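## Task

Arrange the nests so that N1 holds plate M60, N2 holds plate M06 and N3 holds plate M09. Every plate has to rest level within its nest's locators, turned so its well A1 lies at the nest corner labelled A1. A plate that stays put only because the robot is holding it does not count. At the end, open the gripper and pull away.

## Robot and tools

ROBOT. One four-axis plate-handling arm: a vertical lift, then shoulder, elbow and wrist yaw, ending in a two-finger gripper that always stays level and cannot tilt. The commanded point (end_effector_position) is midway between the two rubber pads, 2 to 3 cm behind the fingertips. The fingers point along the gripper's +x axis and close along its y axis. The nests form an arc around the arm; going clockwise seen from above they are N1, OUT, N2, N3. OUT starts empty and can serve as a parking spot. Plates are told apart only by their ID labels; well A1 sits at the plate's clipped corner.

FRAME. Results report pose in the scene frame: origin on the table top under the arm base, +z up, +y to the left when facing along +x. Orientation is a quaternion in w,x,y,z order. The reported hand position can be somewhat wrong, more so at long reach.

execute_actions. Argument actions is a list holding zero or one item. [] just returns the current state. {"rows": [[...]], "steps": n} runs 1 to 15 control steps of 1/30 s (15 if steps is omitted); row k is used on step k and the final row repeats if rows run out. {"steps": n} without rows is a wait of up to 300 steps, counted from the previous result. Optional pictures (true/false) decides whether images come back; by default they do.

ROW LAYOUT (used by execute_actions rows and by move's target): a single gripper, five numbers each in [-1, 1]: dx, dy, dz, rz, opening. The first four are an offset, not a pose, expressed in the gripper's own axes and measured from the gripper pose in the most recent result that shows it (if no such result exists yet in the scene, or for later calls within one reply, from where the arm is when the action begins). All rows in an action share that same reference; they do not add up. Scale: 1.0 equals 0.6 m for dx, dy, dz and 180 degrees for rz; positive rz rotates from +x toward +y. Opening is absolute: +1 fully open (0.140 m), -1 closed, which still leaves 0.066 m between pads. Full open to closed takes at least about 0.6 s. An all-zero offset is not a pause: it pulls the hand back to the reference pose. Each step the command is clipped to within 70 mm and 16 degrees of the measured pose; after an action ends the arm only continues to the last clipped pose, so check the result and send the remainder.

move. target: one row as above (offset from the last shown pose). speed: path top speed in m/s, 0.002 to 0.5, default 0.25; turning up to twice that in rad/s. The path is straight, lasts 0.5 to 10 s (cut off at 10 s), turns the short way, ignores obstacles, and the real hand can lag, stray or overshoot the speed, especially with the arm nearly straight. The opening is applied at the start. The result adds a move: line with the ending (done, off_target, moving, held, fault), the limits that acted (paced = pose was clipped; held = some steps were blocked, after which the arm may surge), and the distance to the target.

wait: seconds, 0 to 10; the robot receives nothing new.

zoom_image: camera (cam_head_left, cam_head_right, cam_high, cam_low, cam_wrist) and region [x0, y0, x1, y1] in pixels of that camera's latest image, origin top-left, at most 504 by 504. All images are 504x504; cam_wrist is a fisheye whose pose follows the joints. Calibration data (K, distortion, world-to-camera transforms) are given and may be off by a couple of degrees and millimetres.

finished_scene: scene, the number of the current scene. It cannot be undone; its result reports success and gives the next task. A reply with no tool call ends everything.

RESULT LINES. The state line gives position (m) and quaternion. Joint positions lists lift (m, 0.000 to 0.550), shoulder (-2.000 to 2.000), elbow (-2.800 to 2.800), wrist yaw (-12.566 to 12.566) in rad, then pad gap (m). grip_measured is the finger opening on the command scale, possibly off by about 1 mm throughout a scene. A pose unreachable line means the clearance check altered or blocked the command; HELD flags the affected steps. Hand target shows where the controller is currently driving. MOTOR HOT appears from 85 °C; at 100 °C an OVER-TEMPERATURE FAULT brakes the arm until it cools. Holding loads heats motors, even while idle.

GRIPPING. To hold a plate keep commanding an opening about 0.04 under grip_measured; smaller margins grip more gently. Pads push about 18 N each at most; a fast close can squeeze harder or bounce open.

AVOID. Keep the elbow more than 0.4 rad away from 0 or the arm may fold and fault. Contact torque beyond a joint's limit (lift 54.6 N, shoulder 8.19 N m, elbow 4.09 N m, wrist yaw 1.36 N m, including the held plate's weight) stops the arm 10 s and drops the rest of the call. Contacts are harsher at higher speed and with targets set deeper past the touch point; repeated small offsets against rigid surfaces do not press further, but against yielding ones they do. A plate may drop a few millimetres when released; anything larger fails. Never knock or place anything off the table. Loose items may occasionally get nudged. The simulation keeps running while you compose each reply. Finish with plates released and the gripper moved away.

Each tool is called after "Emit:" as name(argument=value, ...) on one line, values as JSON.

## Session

Emit:
execute_actions(actions=[])

Scene clock: 0.00 s of 12600.00 s.
end_effector_position=(+0.5119, +0.3536, +0.5114) grip_measured=+1.00 end_effector_quat_wxyz=(+0.557, +0.000, +0.000, +0.830)
Joint positions: [ 0.506  1.004  2.087 -1.131  0.14 ]
Motor temperatures (°C, as the motors report them): [21 18 17 19]
Hand target: +0.512, +0.354, +0.511; +0.557, +0.000, +0.000, +0.830
camera_calibration (this result's frames):
cam_wrist: T_world_to_cam=[[0.92575, 0.378133, 0.00132717, -0.599239], [0.226867, -0.552604, -0.801973, 0.47758], [-0.302519, 0.742727, -0.597359, 0.293154], [0, 0, 0, 1]] pos_world=[0.535083, 0.272772, 0.55892]

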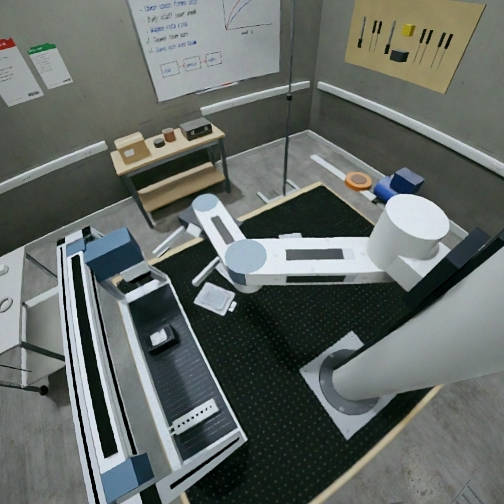

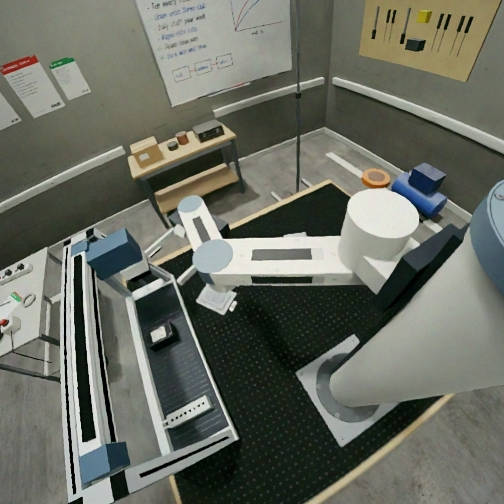

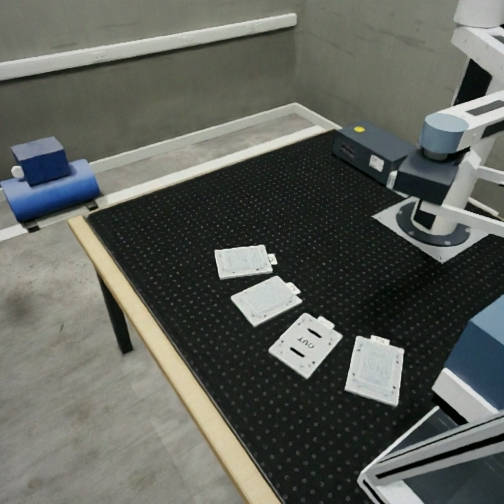

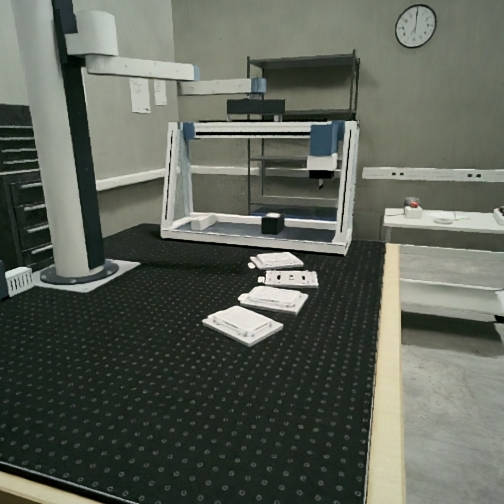

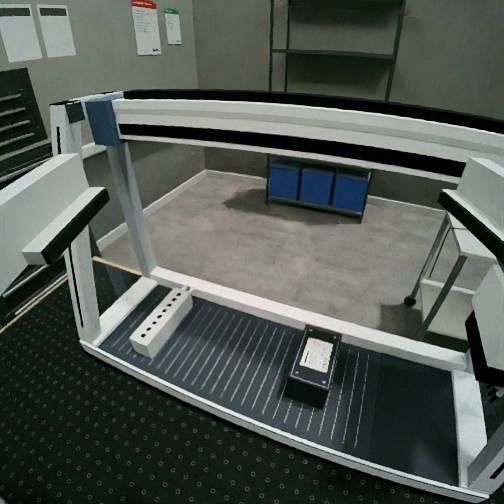

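Emit:
move(target=[-0.527,0.252,-0.52,-0.61,1], speed=0.3)

Emit:
zoom_image(camera="cam_wrist", region=[0,150,504,400])

Scene clock: 12.17 s of 12600.00 s.
end_effector_position=(+0.4918, +0.0038, +0.1994) grip_measured=+1.00 end_effector_quat_wxyz=(+1.000, +0.000, +0.000, +0.022)
Joint positions: [ 0.194  1.004  0.678 -1.639  0.14 ]
Motor temperatures (°C, as the motors report them): [21 18 17 19]
Hand target: +0.492, +0.004, +0.199; +1.000, +0.000, +0.000, +0.022
Off the commanded pose: 0.000 m, 0 deg.
After step 90, 5.60 s passed at rest.
move: done
camera_calibration (this result's frames):
cam_wrist: T_world_to_cam=[[0.0420545, -0.999114, 0.00132717, -0.00808325], [-0.596786, -0.0261851, -0.801973, 0.441667], [0.801297, 0.0329345, -0.597359, -0.179687], [0, 0, 0, 1]] pos_world=[0.407903, 0.00940691, 0.246878]

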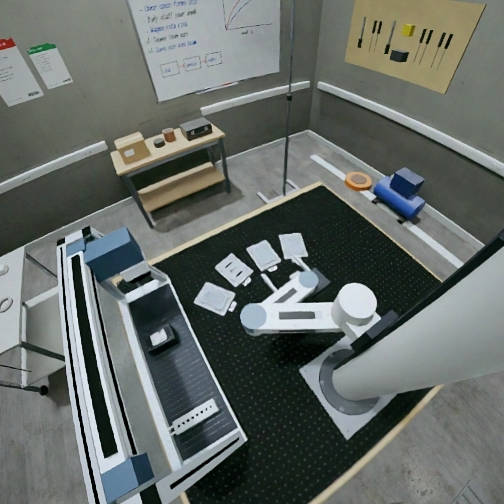

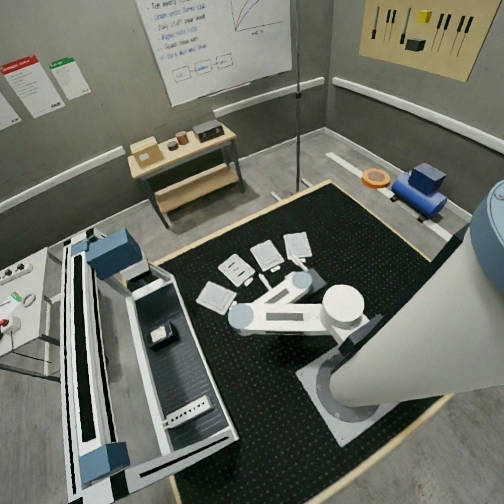

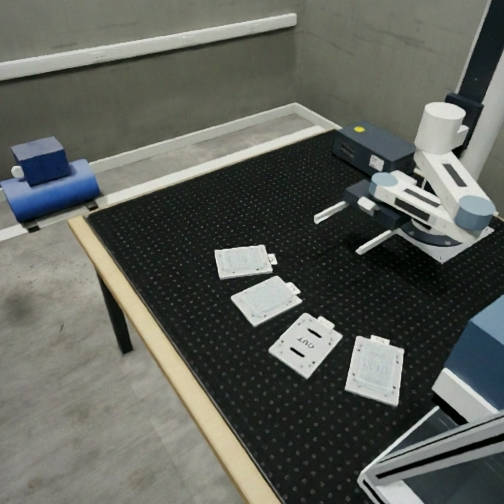

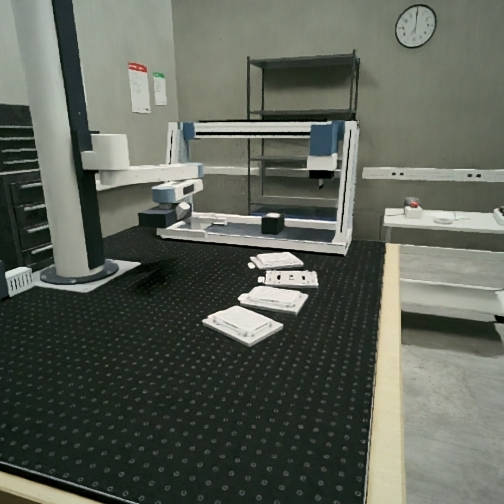

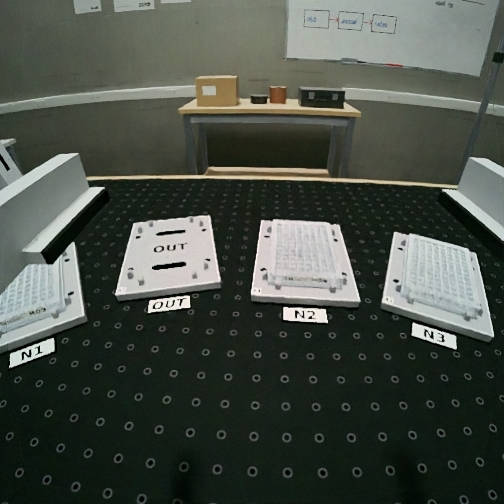

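Region (0, 150, 504, 400) of cam_wrist's 504x504 image, scaled by 1.000; it fills the top 250 rows of this view, and the rest is white.

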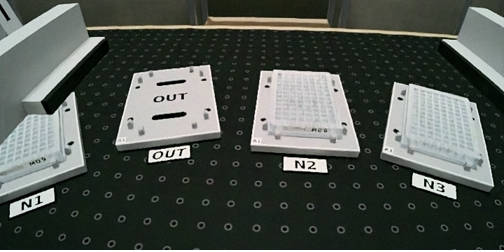

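Emit:
zoom_image(camera="cam_wrist", region=[240,205,380,320])

Emit:
zoom_image(camera="cam_wrist", region=[370,215,504,350])

Emit:
zoom_image(camera="cam_wrist", region=[0,205,240,365])

Region (240, 205, 380, 320) of cam_wrist's 504x504 image, scaled by 3.600, with more detail than that image has; it fills the top 414 rows of this view, and the rest is white.

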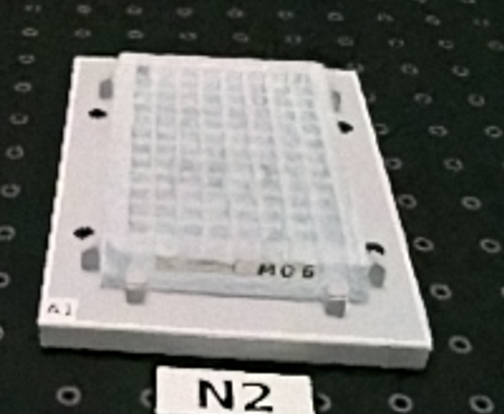

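Region (370, 215, 504, 350) of cam_wrist's 504x504 image, scaled by 3.733, with more detail than that image has; it fills the left 500 columns of this view, and the rest is white.

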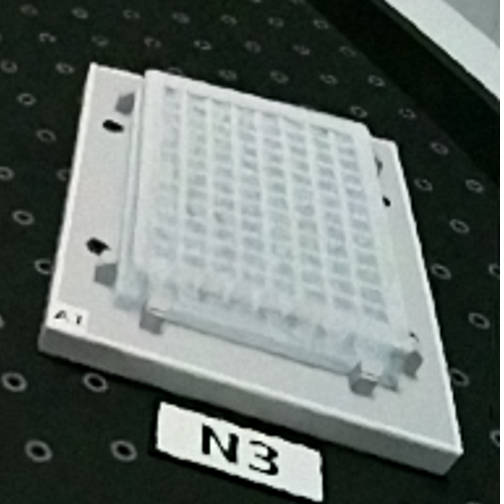

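Region (0, 205, 240, 365) of cam_wrist's 504x504 image, scaled by 2.100, with more detail than that image has.

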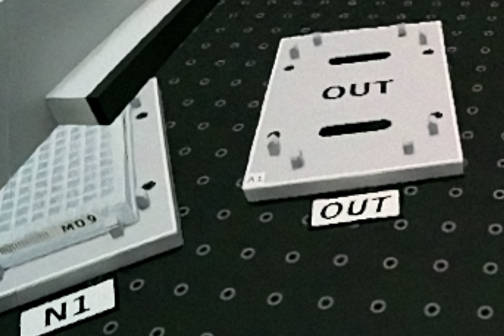

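Emit:
move(target=[0.267,0.475,-0.184,0.153,1], speed=0.3)

Scene clock: 47.33 s of 12600.00 s.
end_effector_position=(+0.6396, +0.2955, +0.0889) grip_measured=+1.00 end_effector_quat_wxyz=(+0.966, +0.000, +0.000, +0.259)
Joint positions: [ 0.084  1.183  1.817 -2.475  0.14 ]
Motor temperatures (°C, as the motors report them): [21 18 17 19]
Hand target: +0.640, +0.295, +0.089; +0.966, +0.000, +0.000, +0.259
Off the commanded pose: 0.000 m, 0 deg.
After step 90, 30.57 s passed at rest.
move: done
camera_calibration (this result's frames):
cam_wrist: T_world_to_cam=[[0.499624, -0.866241, 0.00132717, -0.0546835], [-0.516926, -0.299378, -0.801973, 0.478569], [0.695099, 0.399999, -0.597359, -0.414214], [0, 0, 0, 1]] pos_world=[0.562626, 0.261589, 0.136437]

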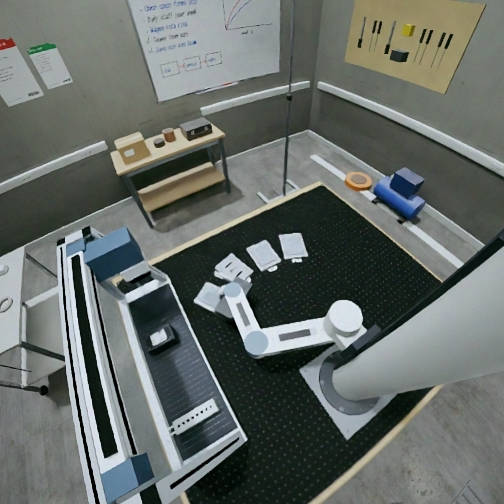

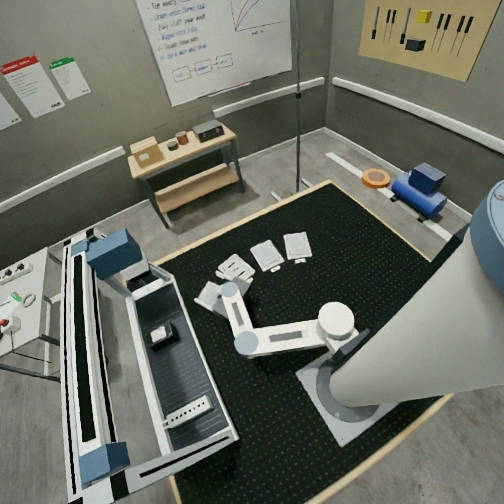

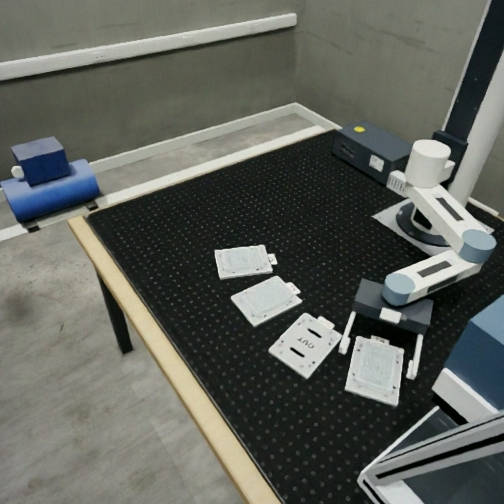

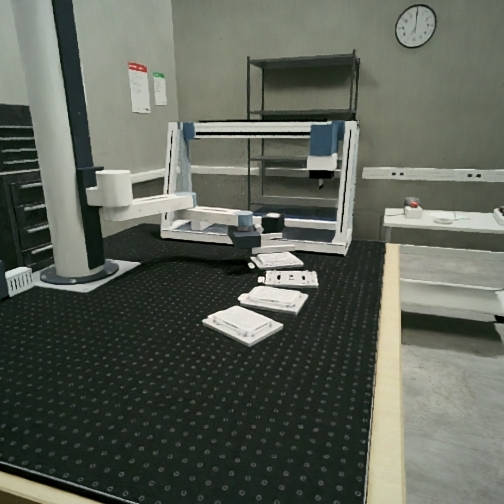

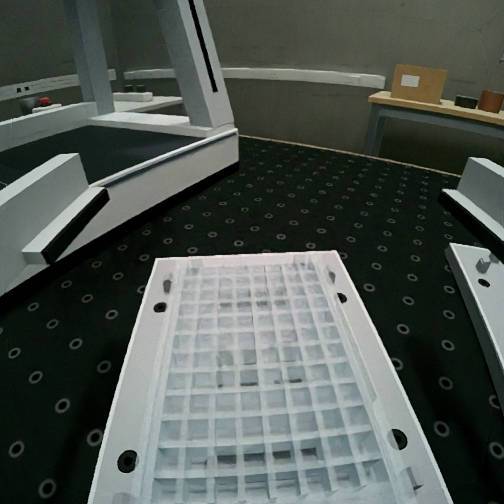

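Emit:
move(target=[-0.017,0.0077,0,0.035,1])

Scene clock: 61.20 s of 12600.00 s.
end_effector_position=(+0.6285, +0.2943, +0.0889) grip_measured=+1.00 end_effector_quat_wxyz=(+0.950, +0.000, +0.000, +0.312)
Joint positions: [ 0.084  1.184  1.756 -2.306  0.14 ]
Motor temperatures (°C, as the motors report them): [21 18 17 19]
Hand target: +0.628, +0.294, +0.089; +0.950, +0.000, +0.000, +0.312
Off the commanded pose: 0.000 m, 0 deg.
After step 90, 10.17 s passed at rest.
move: done
camera_calibration (this result's frames):
cam_wrist: T_world_to_cam=[[0.591477, -0.806321, 0.00132717, -0.125441], [-0.481034, -0.354183, -0.801973, 0.466049], [0.647117, 0.47371, -0.597359, -0.397561], [0, 0, 0, 1]] pos_world=[0.555649, 0.25225, 0.136438]

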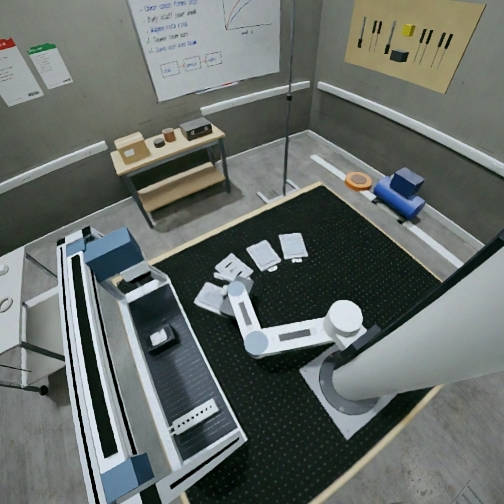

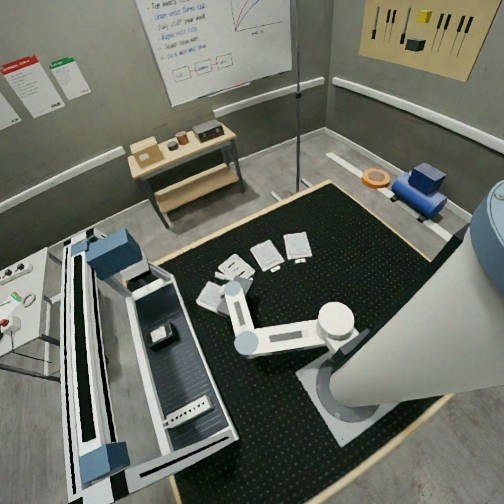

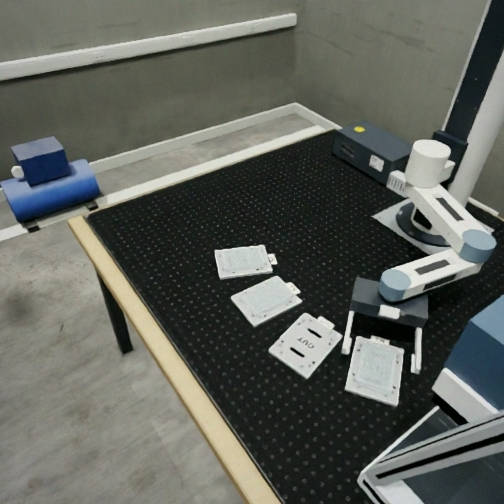

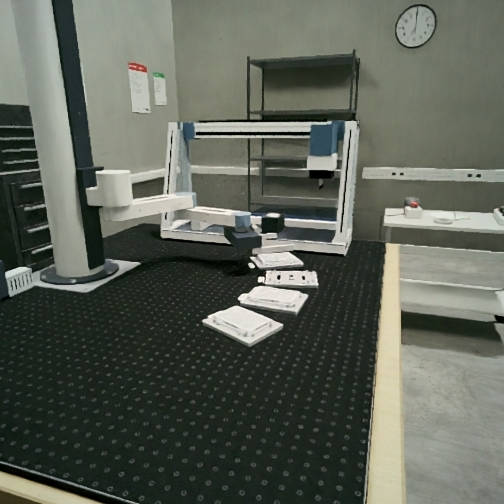

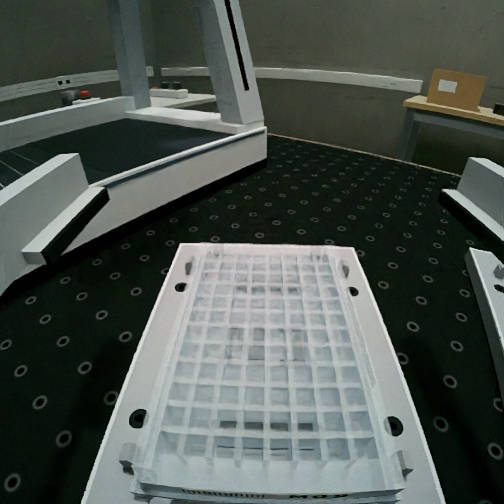

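Emit:
move(target=[0.002,0.004,0,-0.008,1])

Scene clock: 68.77 s of 12600.00 s.
end_effector_position=(+0.6280, +0.2969, +0.0889) grip_measured=+1.00 end_effector_quat_wxyz=(+0.954, +0.000, +0.000, +0.300)
Joint positions: [ 0.084  1.197  1.761 -2.349  0.14 ]
Motor temperatures (°C, as the motors report them): [21 18 17 19]
Hand target: +0.628, +0.297, +0.089; +0.954, +0.000, +0.000, +0.300
Off the commanded pose: 0.000 m, 0 deg.
After step 90, 3.87 s passed at rest.
move: done
camera_calibration (this result's frames):
cam_wrist: T_world_to_cam=[[0.571112, -0.820871, 0.00132717, -0.105972], [-0.489748, -0.342033, -0.801973, 0.468621], [0.65877, 0.457366, -0.597359, -0.400971], [0, 0, 0, 1]] pos_world=[0.554176, 0.256685, 0.136438]

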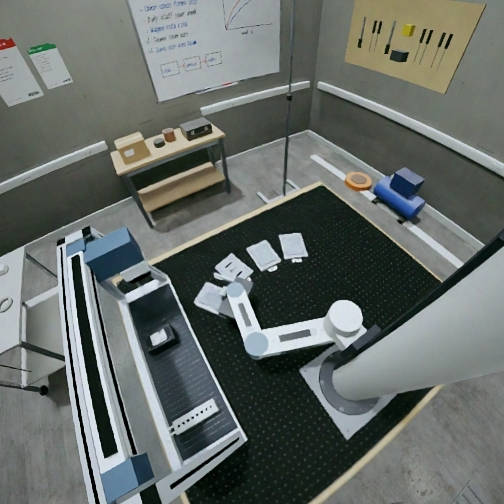

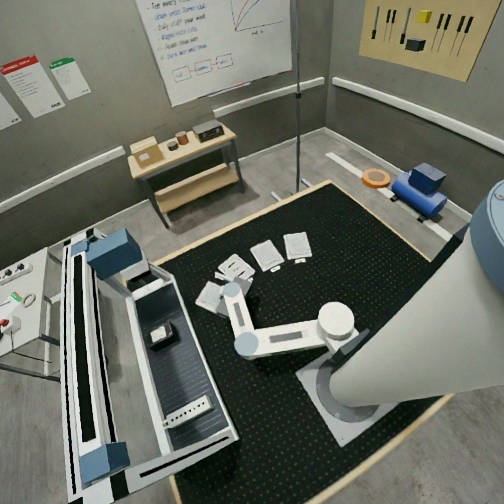

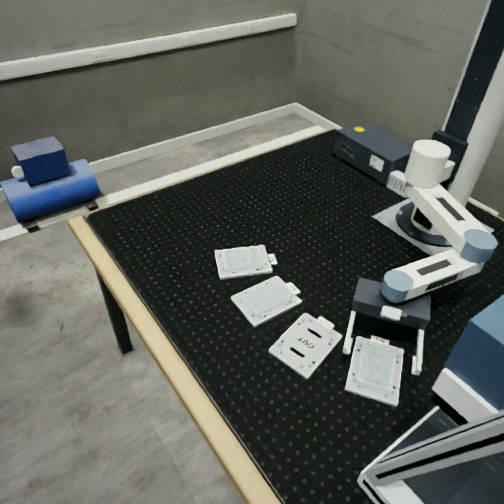

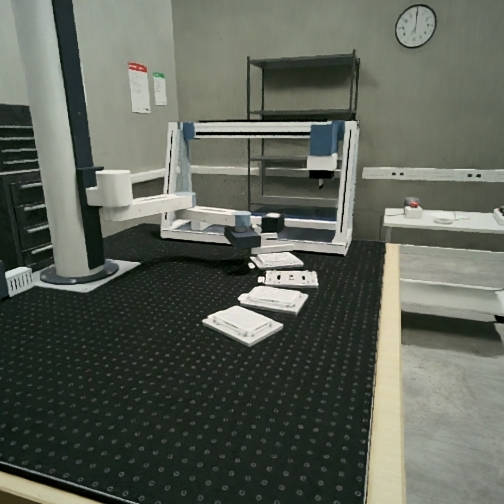

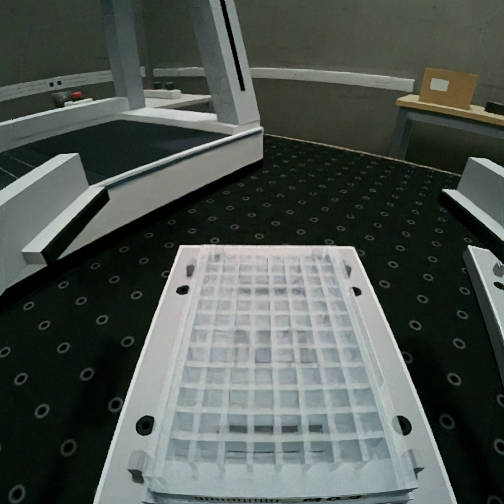

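Matches the reference. Lower.

Emit:
move(target=[0,0,-0.1005,0,1], speed=0.08)

Scene clock: 73.87 s of 12600.00 s.
end_effector_position=(+0.6280, +0.2969, +0.0286) grip_measured=+1.00 end_effector_quat_wxyz=(+0.954, +0.000, +0.000, +0.300)
Joint positions: [ 0.024  1.197  1.761 -2.349  0.14 ]
Motor temperatures (°C, as the motors report them): [21 18 17 19]
Hand target: +0.628, +0.297, +0.029; +0.954, +0.000, +0.000, +0.300
Off the commanded pose: 0.000 m, 0 deg.
After step 90, 1.07 s passed at rest.
move: done
camera_calibration (this result's frames):
cam_wrist: T_world_to_cam=[[0.57106, -0.820907, 0.00132717, -0.105864], [-0.489769, -0.342003, -0.801973, 0.42023], [0.658799, 0.457325, -0.597359, -0.437018], [0, 0, 0, 1]] pos_world=[0.554177, 0.256674, 0.0760964]

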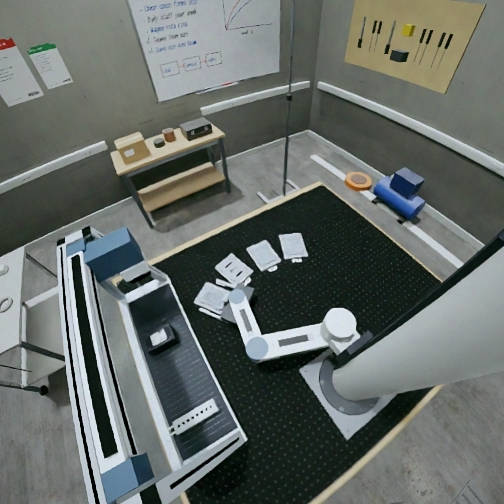

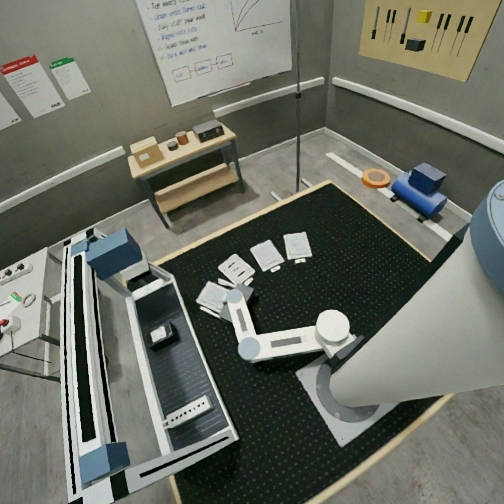

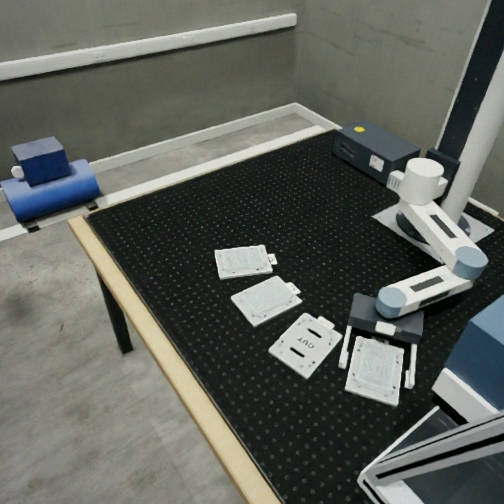

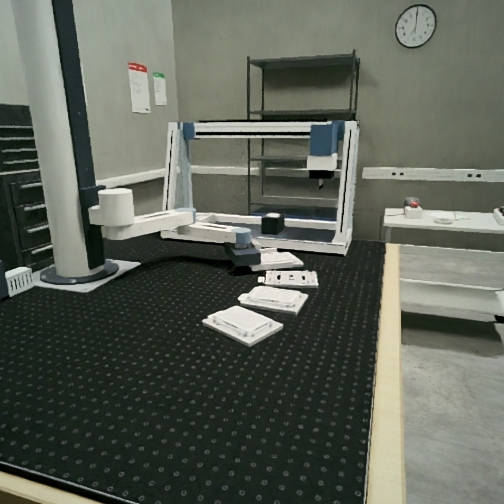

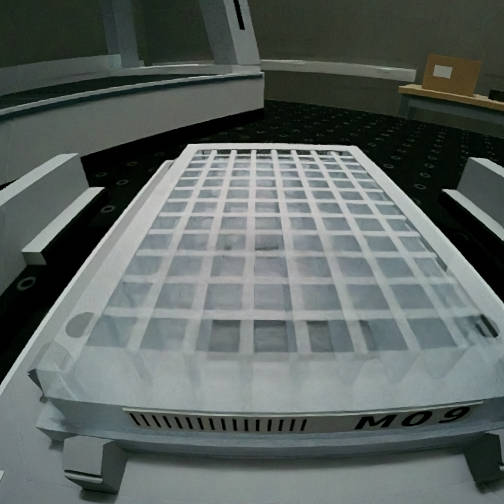

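Emit:
zoom_image(camera="cam_wrist", region=[0,320,200,504])

Emit:
zoom_image(camera="cam_wrist", region=[160,130,400,200])

Region (0, 320, 200, 504) of cam_wrist's 504x504 image, scaled by 2.520, with more detail than that image has; it fills the top 464 rows of this view, and the rest is white.

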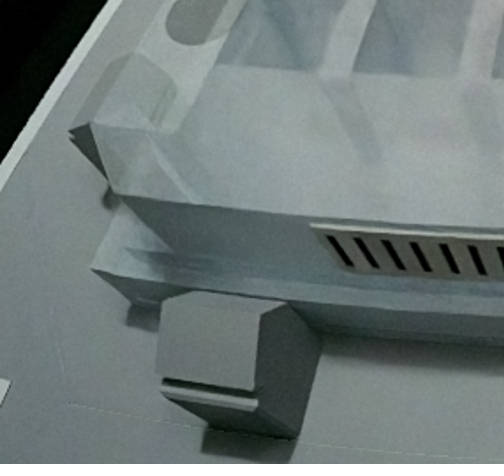

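Region (160, 130, 400, 200) of cam_wrist's 504x504 image, scaled by 2.100, with more detail than that image has; it fills the top 147 rows of this view, and the rest is white.

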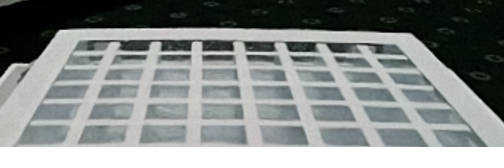

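Emit:
move(target=[0,0,0.1005,0,1])

Emit:
move(target=[-0.0237,-0.310,0,-0.1265,1])

Scene clock: 89.13 s of 12600.00 s.
end_effector_position=(+0.6280, +0.2969, +0.0889) grip_measured=+1.00 end_effector_quat_wxyz=(+0.954, +0.000, +0.000, +0.300)
Joint positions: [ 0.084  1.197  1.761 -2.349  0.14 ]
Motor temperatures (°C, as the motors report them): [21 18 17 19]
Hand target: +0.628, +0.297, +0.089; +0.954, +0.000, +0.000, +0.300
Off the commanded pose: 0.000 m, 0 deg.
After step 90, 11.53 s passed at rest.
move: done
camera_calibration (this result's frames):
cam_wrist: T_world_to_cam=[[0.571086, -0.820889, 0.00132717, -0.105956], [-0.489759, -0.342018, -0.801973, 0.468623], [0.658785, 0.457346, -0.597359, -0.400973], [0, 0, 0, 1]] pos_world=[0.554177, 0.256683, 0.136438]

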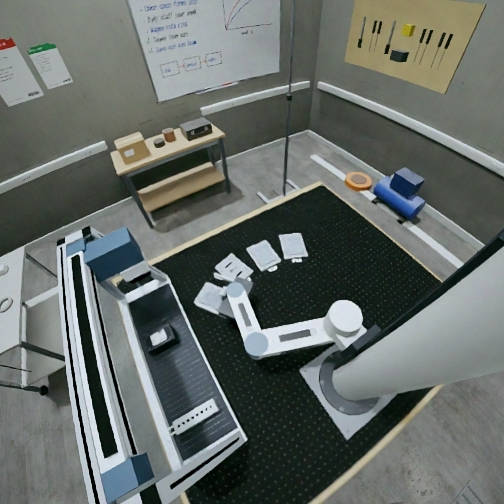

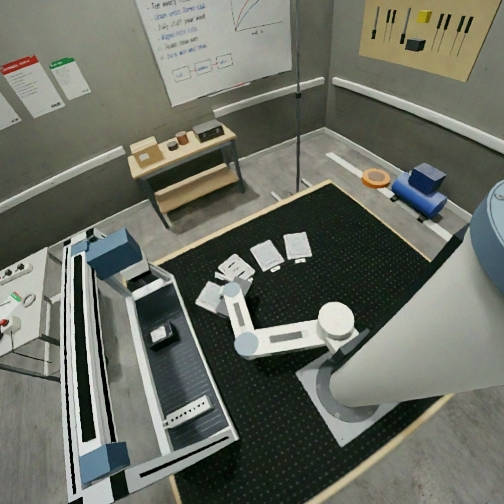

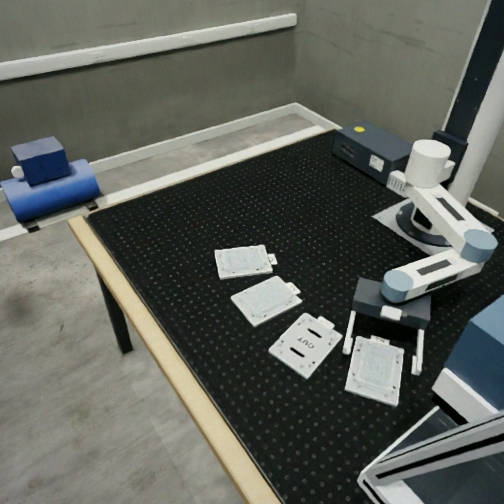

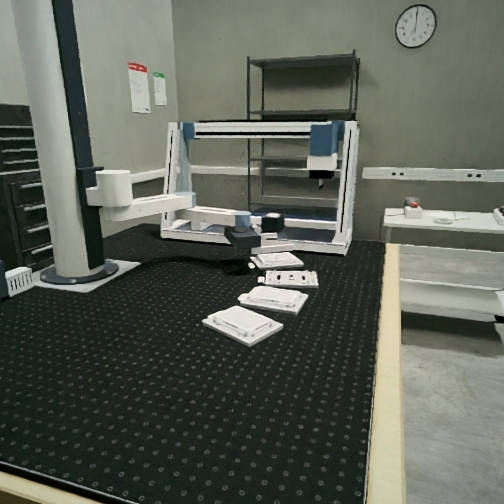

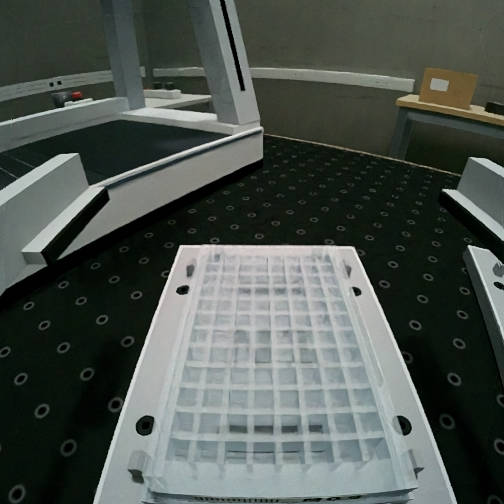

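Scene clock: 90.30 s of 12600.00 s.
end_effector_position=(+0.7228, +0.1361, +0.0889) grip_measured=+1.00 end_effector_quat_wxyz=(+0.994, +0.000, +0.000, +0.106)
Joint positions: [ 0.084  0.817  1.906 -2.511  0.14 ]
Motor temperatures (°C, as the motors report them): [21 18 17 19]
Hand target: +0.723, +0.136, +0.089; +0.994, +0.000, +0.000, +0.106
Off the commanded pose: 0.000 m, 0 deg.
move: done
camera_calibration (this result's frames):
cam_wrist: T_world_to_cam=[[0.208756, -0.977967, 0.00132717, -0.0088323], [-0.583976, -0.125743, -0.801973, 0.498669], [0.78447, 0.166641, -0.597359, -0.441095], [0, 0, 0, 1]] pos_world=[0.63908, 0.127571, 0.136438]

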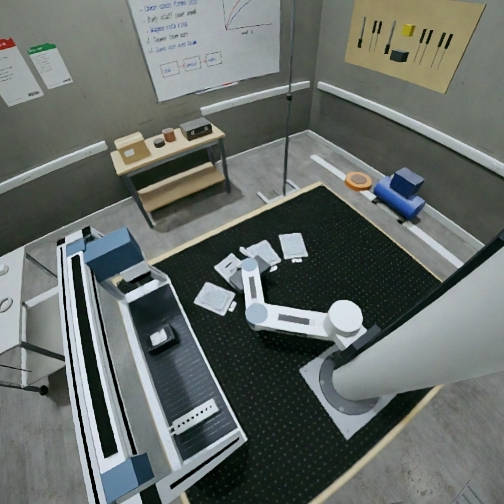

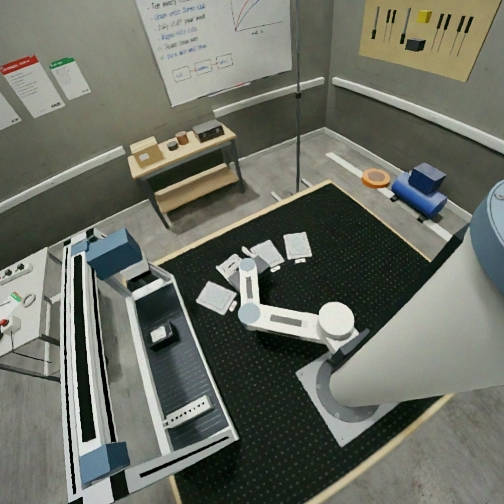

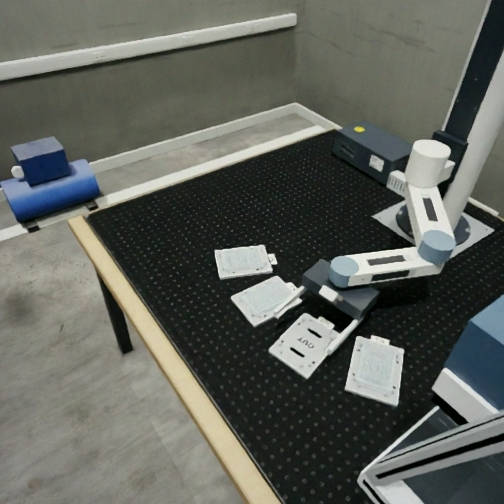

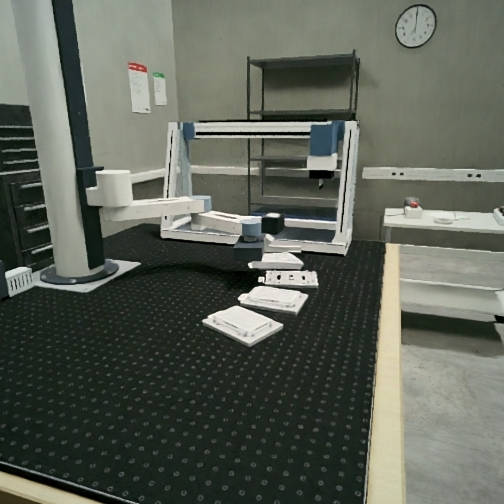

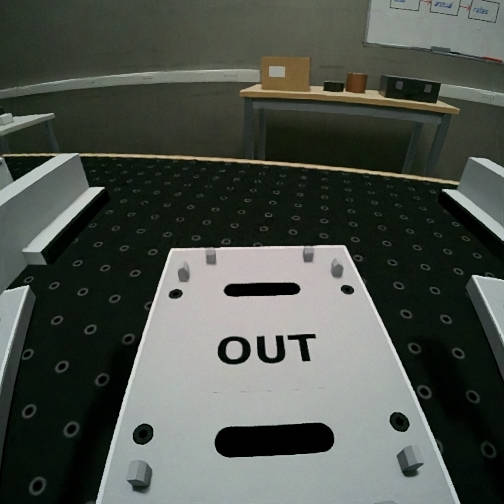

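Emit:
move(target=[-0.001,0.0053,0,0.013,1])

Scene clock: 97.50 s of 12600.00 s.
end_effector_position=(+0.7215, +0.1392, +0.0889) grip_measured=+1.00 end_effector_quat_wxyz=(+0.992, +0.000, +0.000, +0.126)
Joint positions: [ 0.084  0.813  1.902 -2.463  0.14 ]
Motor temperatures (°C, as the motors report them): [21 18 17 19]
Hand target: +0.721, +0.139, +0.089; +0.992, +0.000, +0.000, +0.126
Off the commanded pose: 0.000 m, 0 deg.
After step 90, 3.50 s passed at rest.
move: done
camera_calibration (this result's frames):
cam_wrist: T_world_to_cam=[[0.248505, -0.96863, 0.00132717, -0.0355388], [-0.578356, -0.149478, -0.801973, 0.497569], [0.777013, 0.198527, -0.597359, -0.439678], [0, 0, 0, 1]] pos_world=[0.638239, 0.12724, 0.136438]

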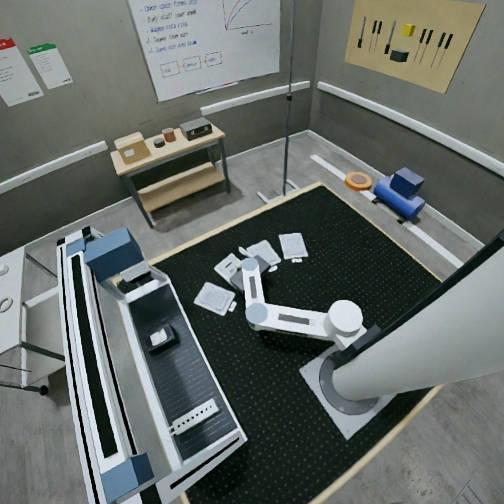

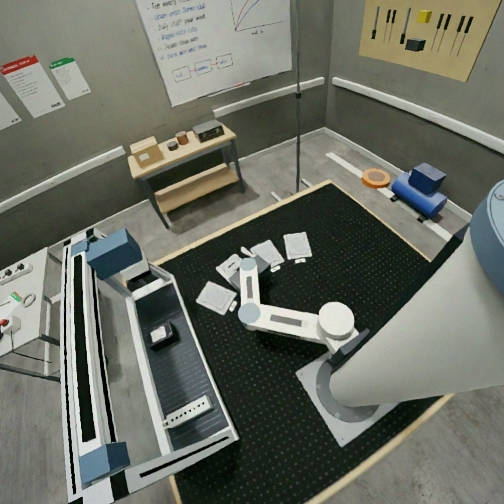

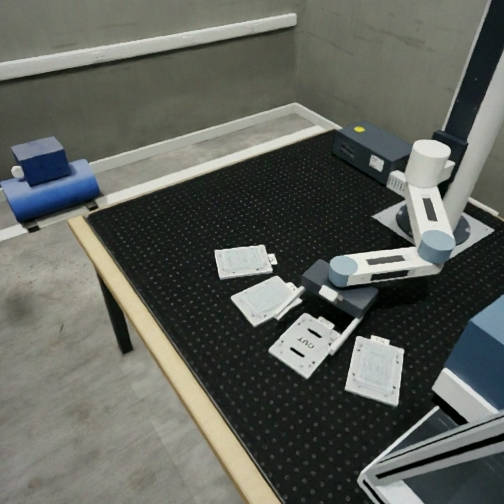

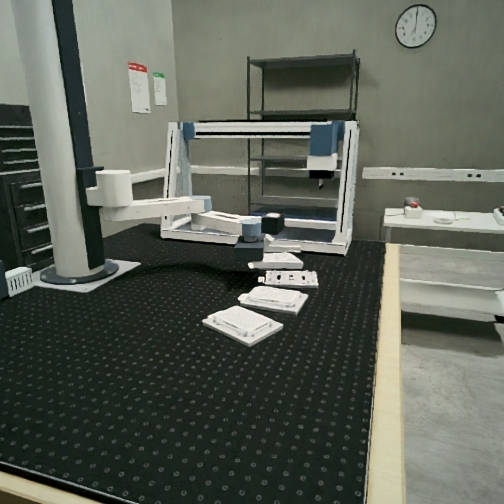

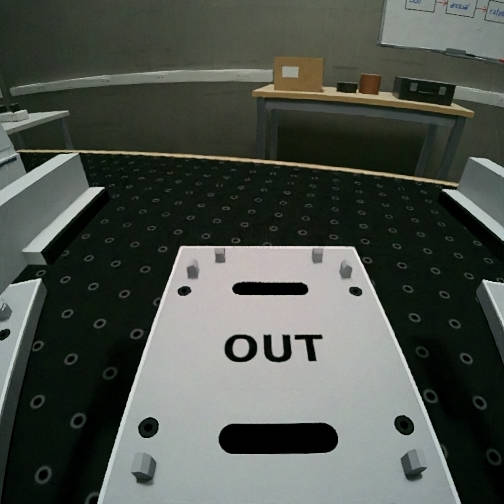

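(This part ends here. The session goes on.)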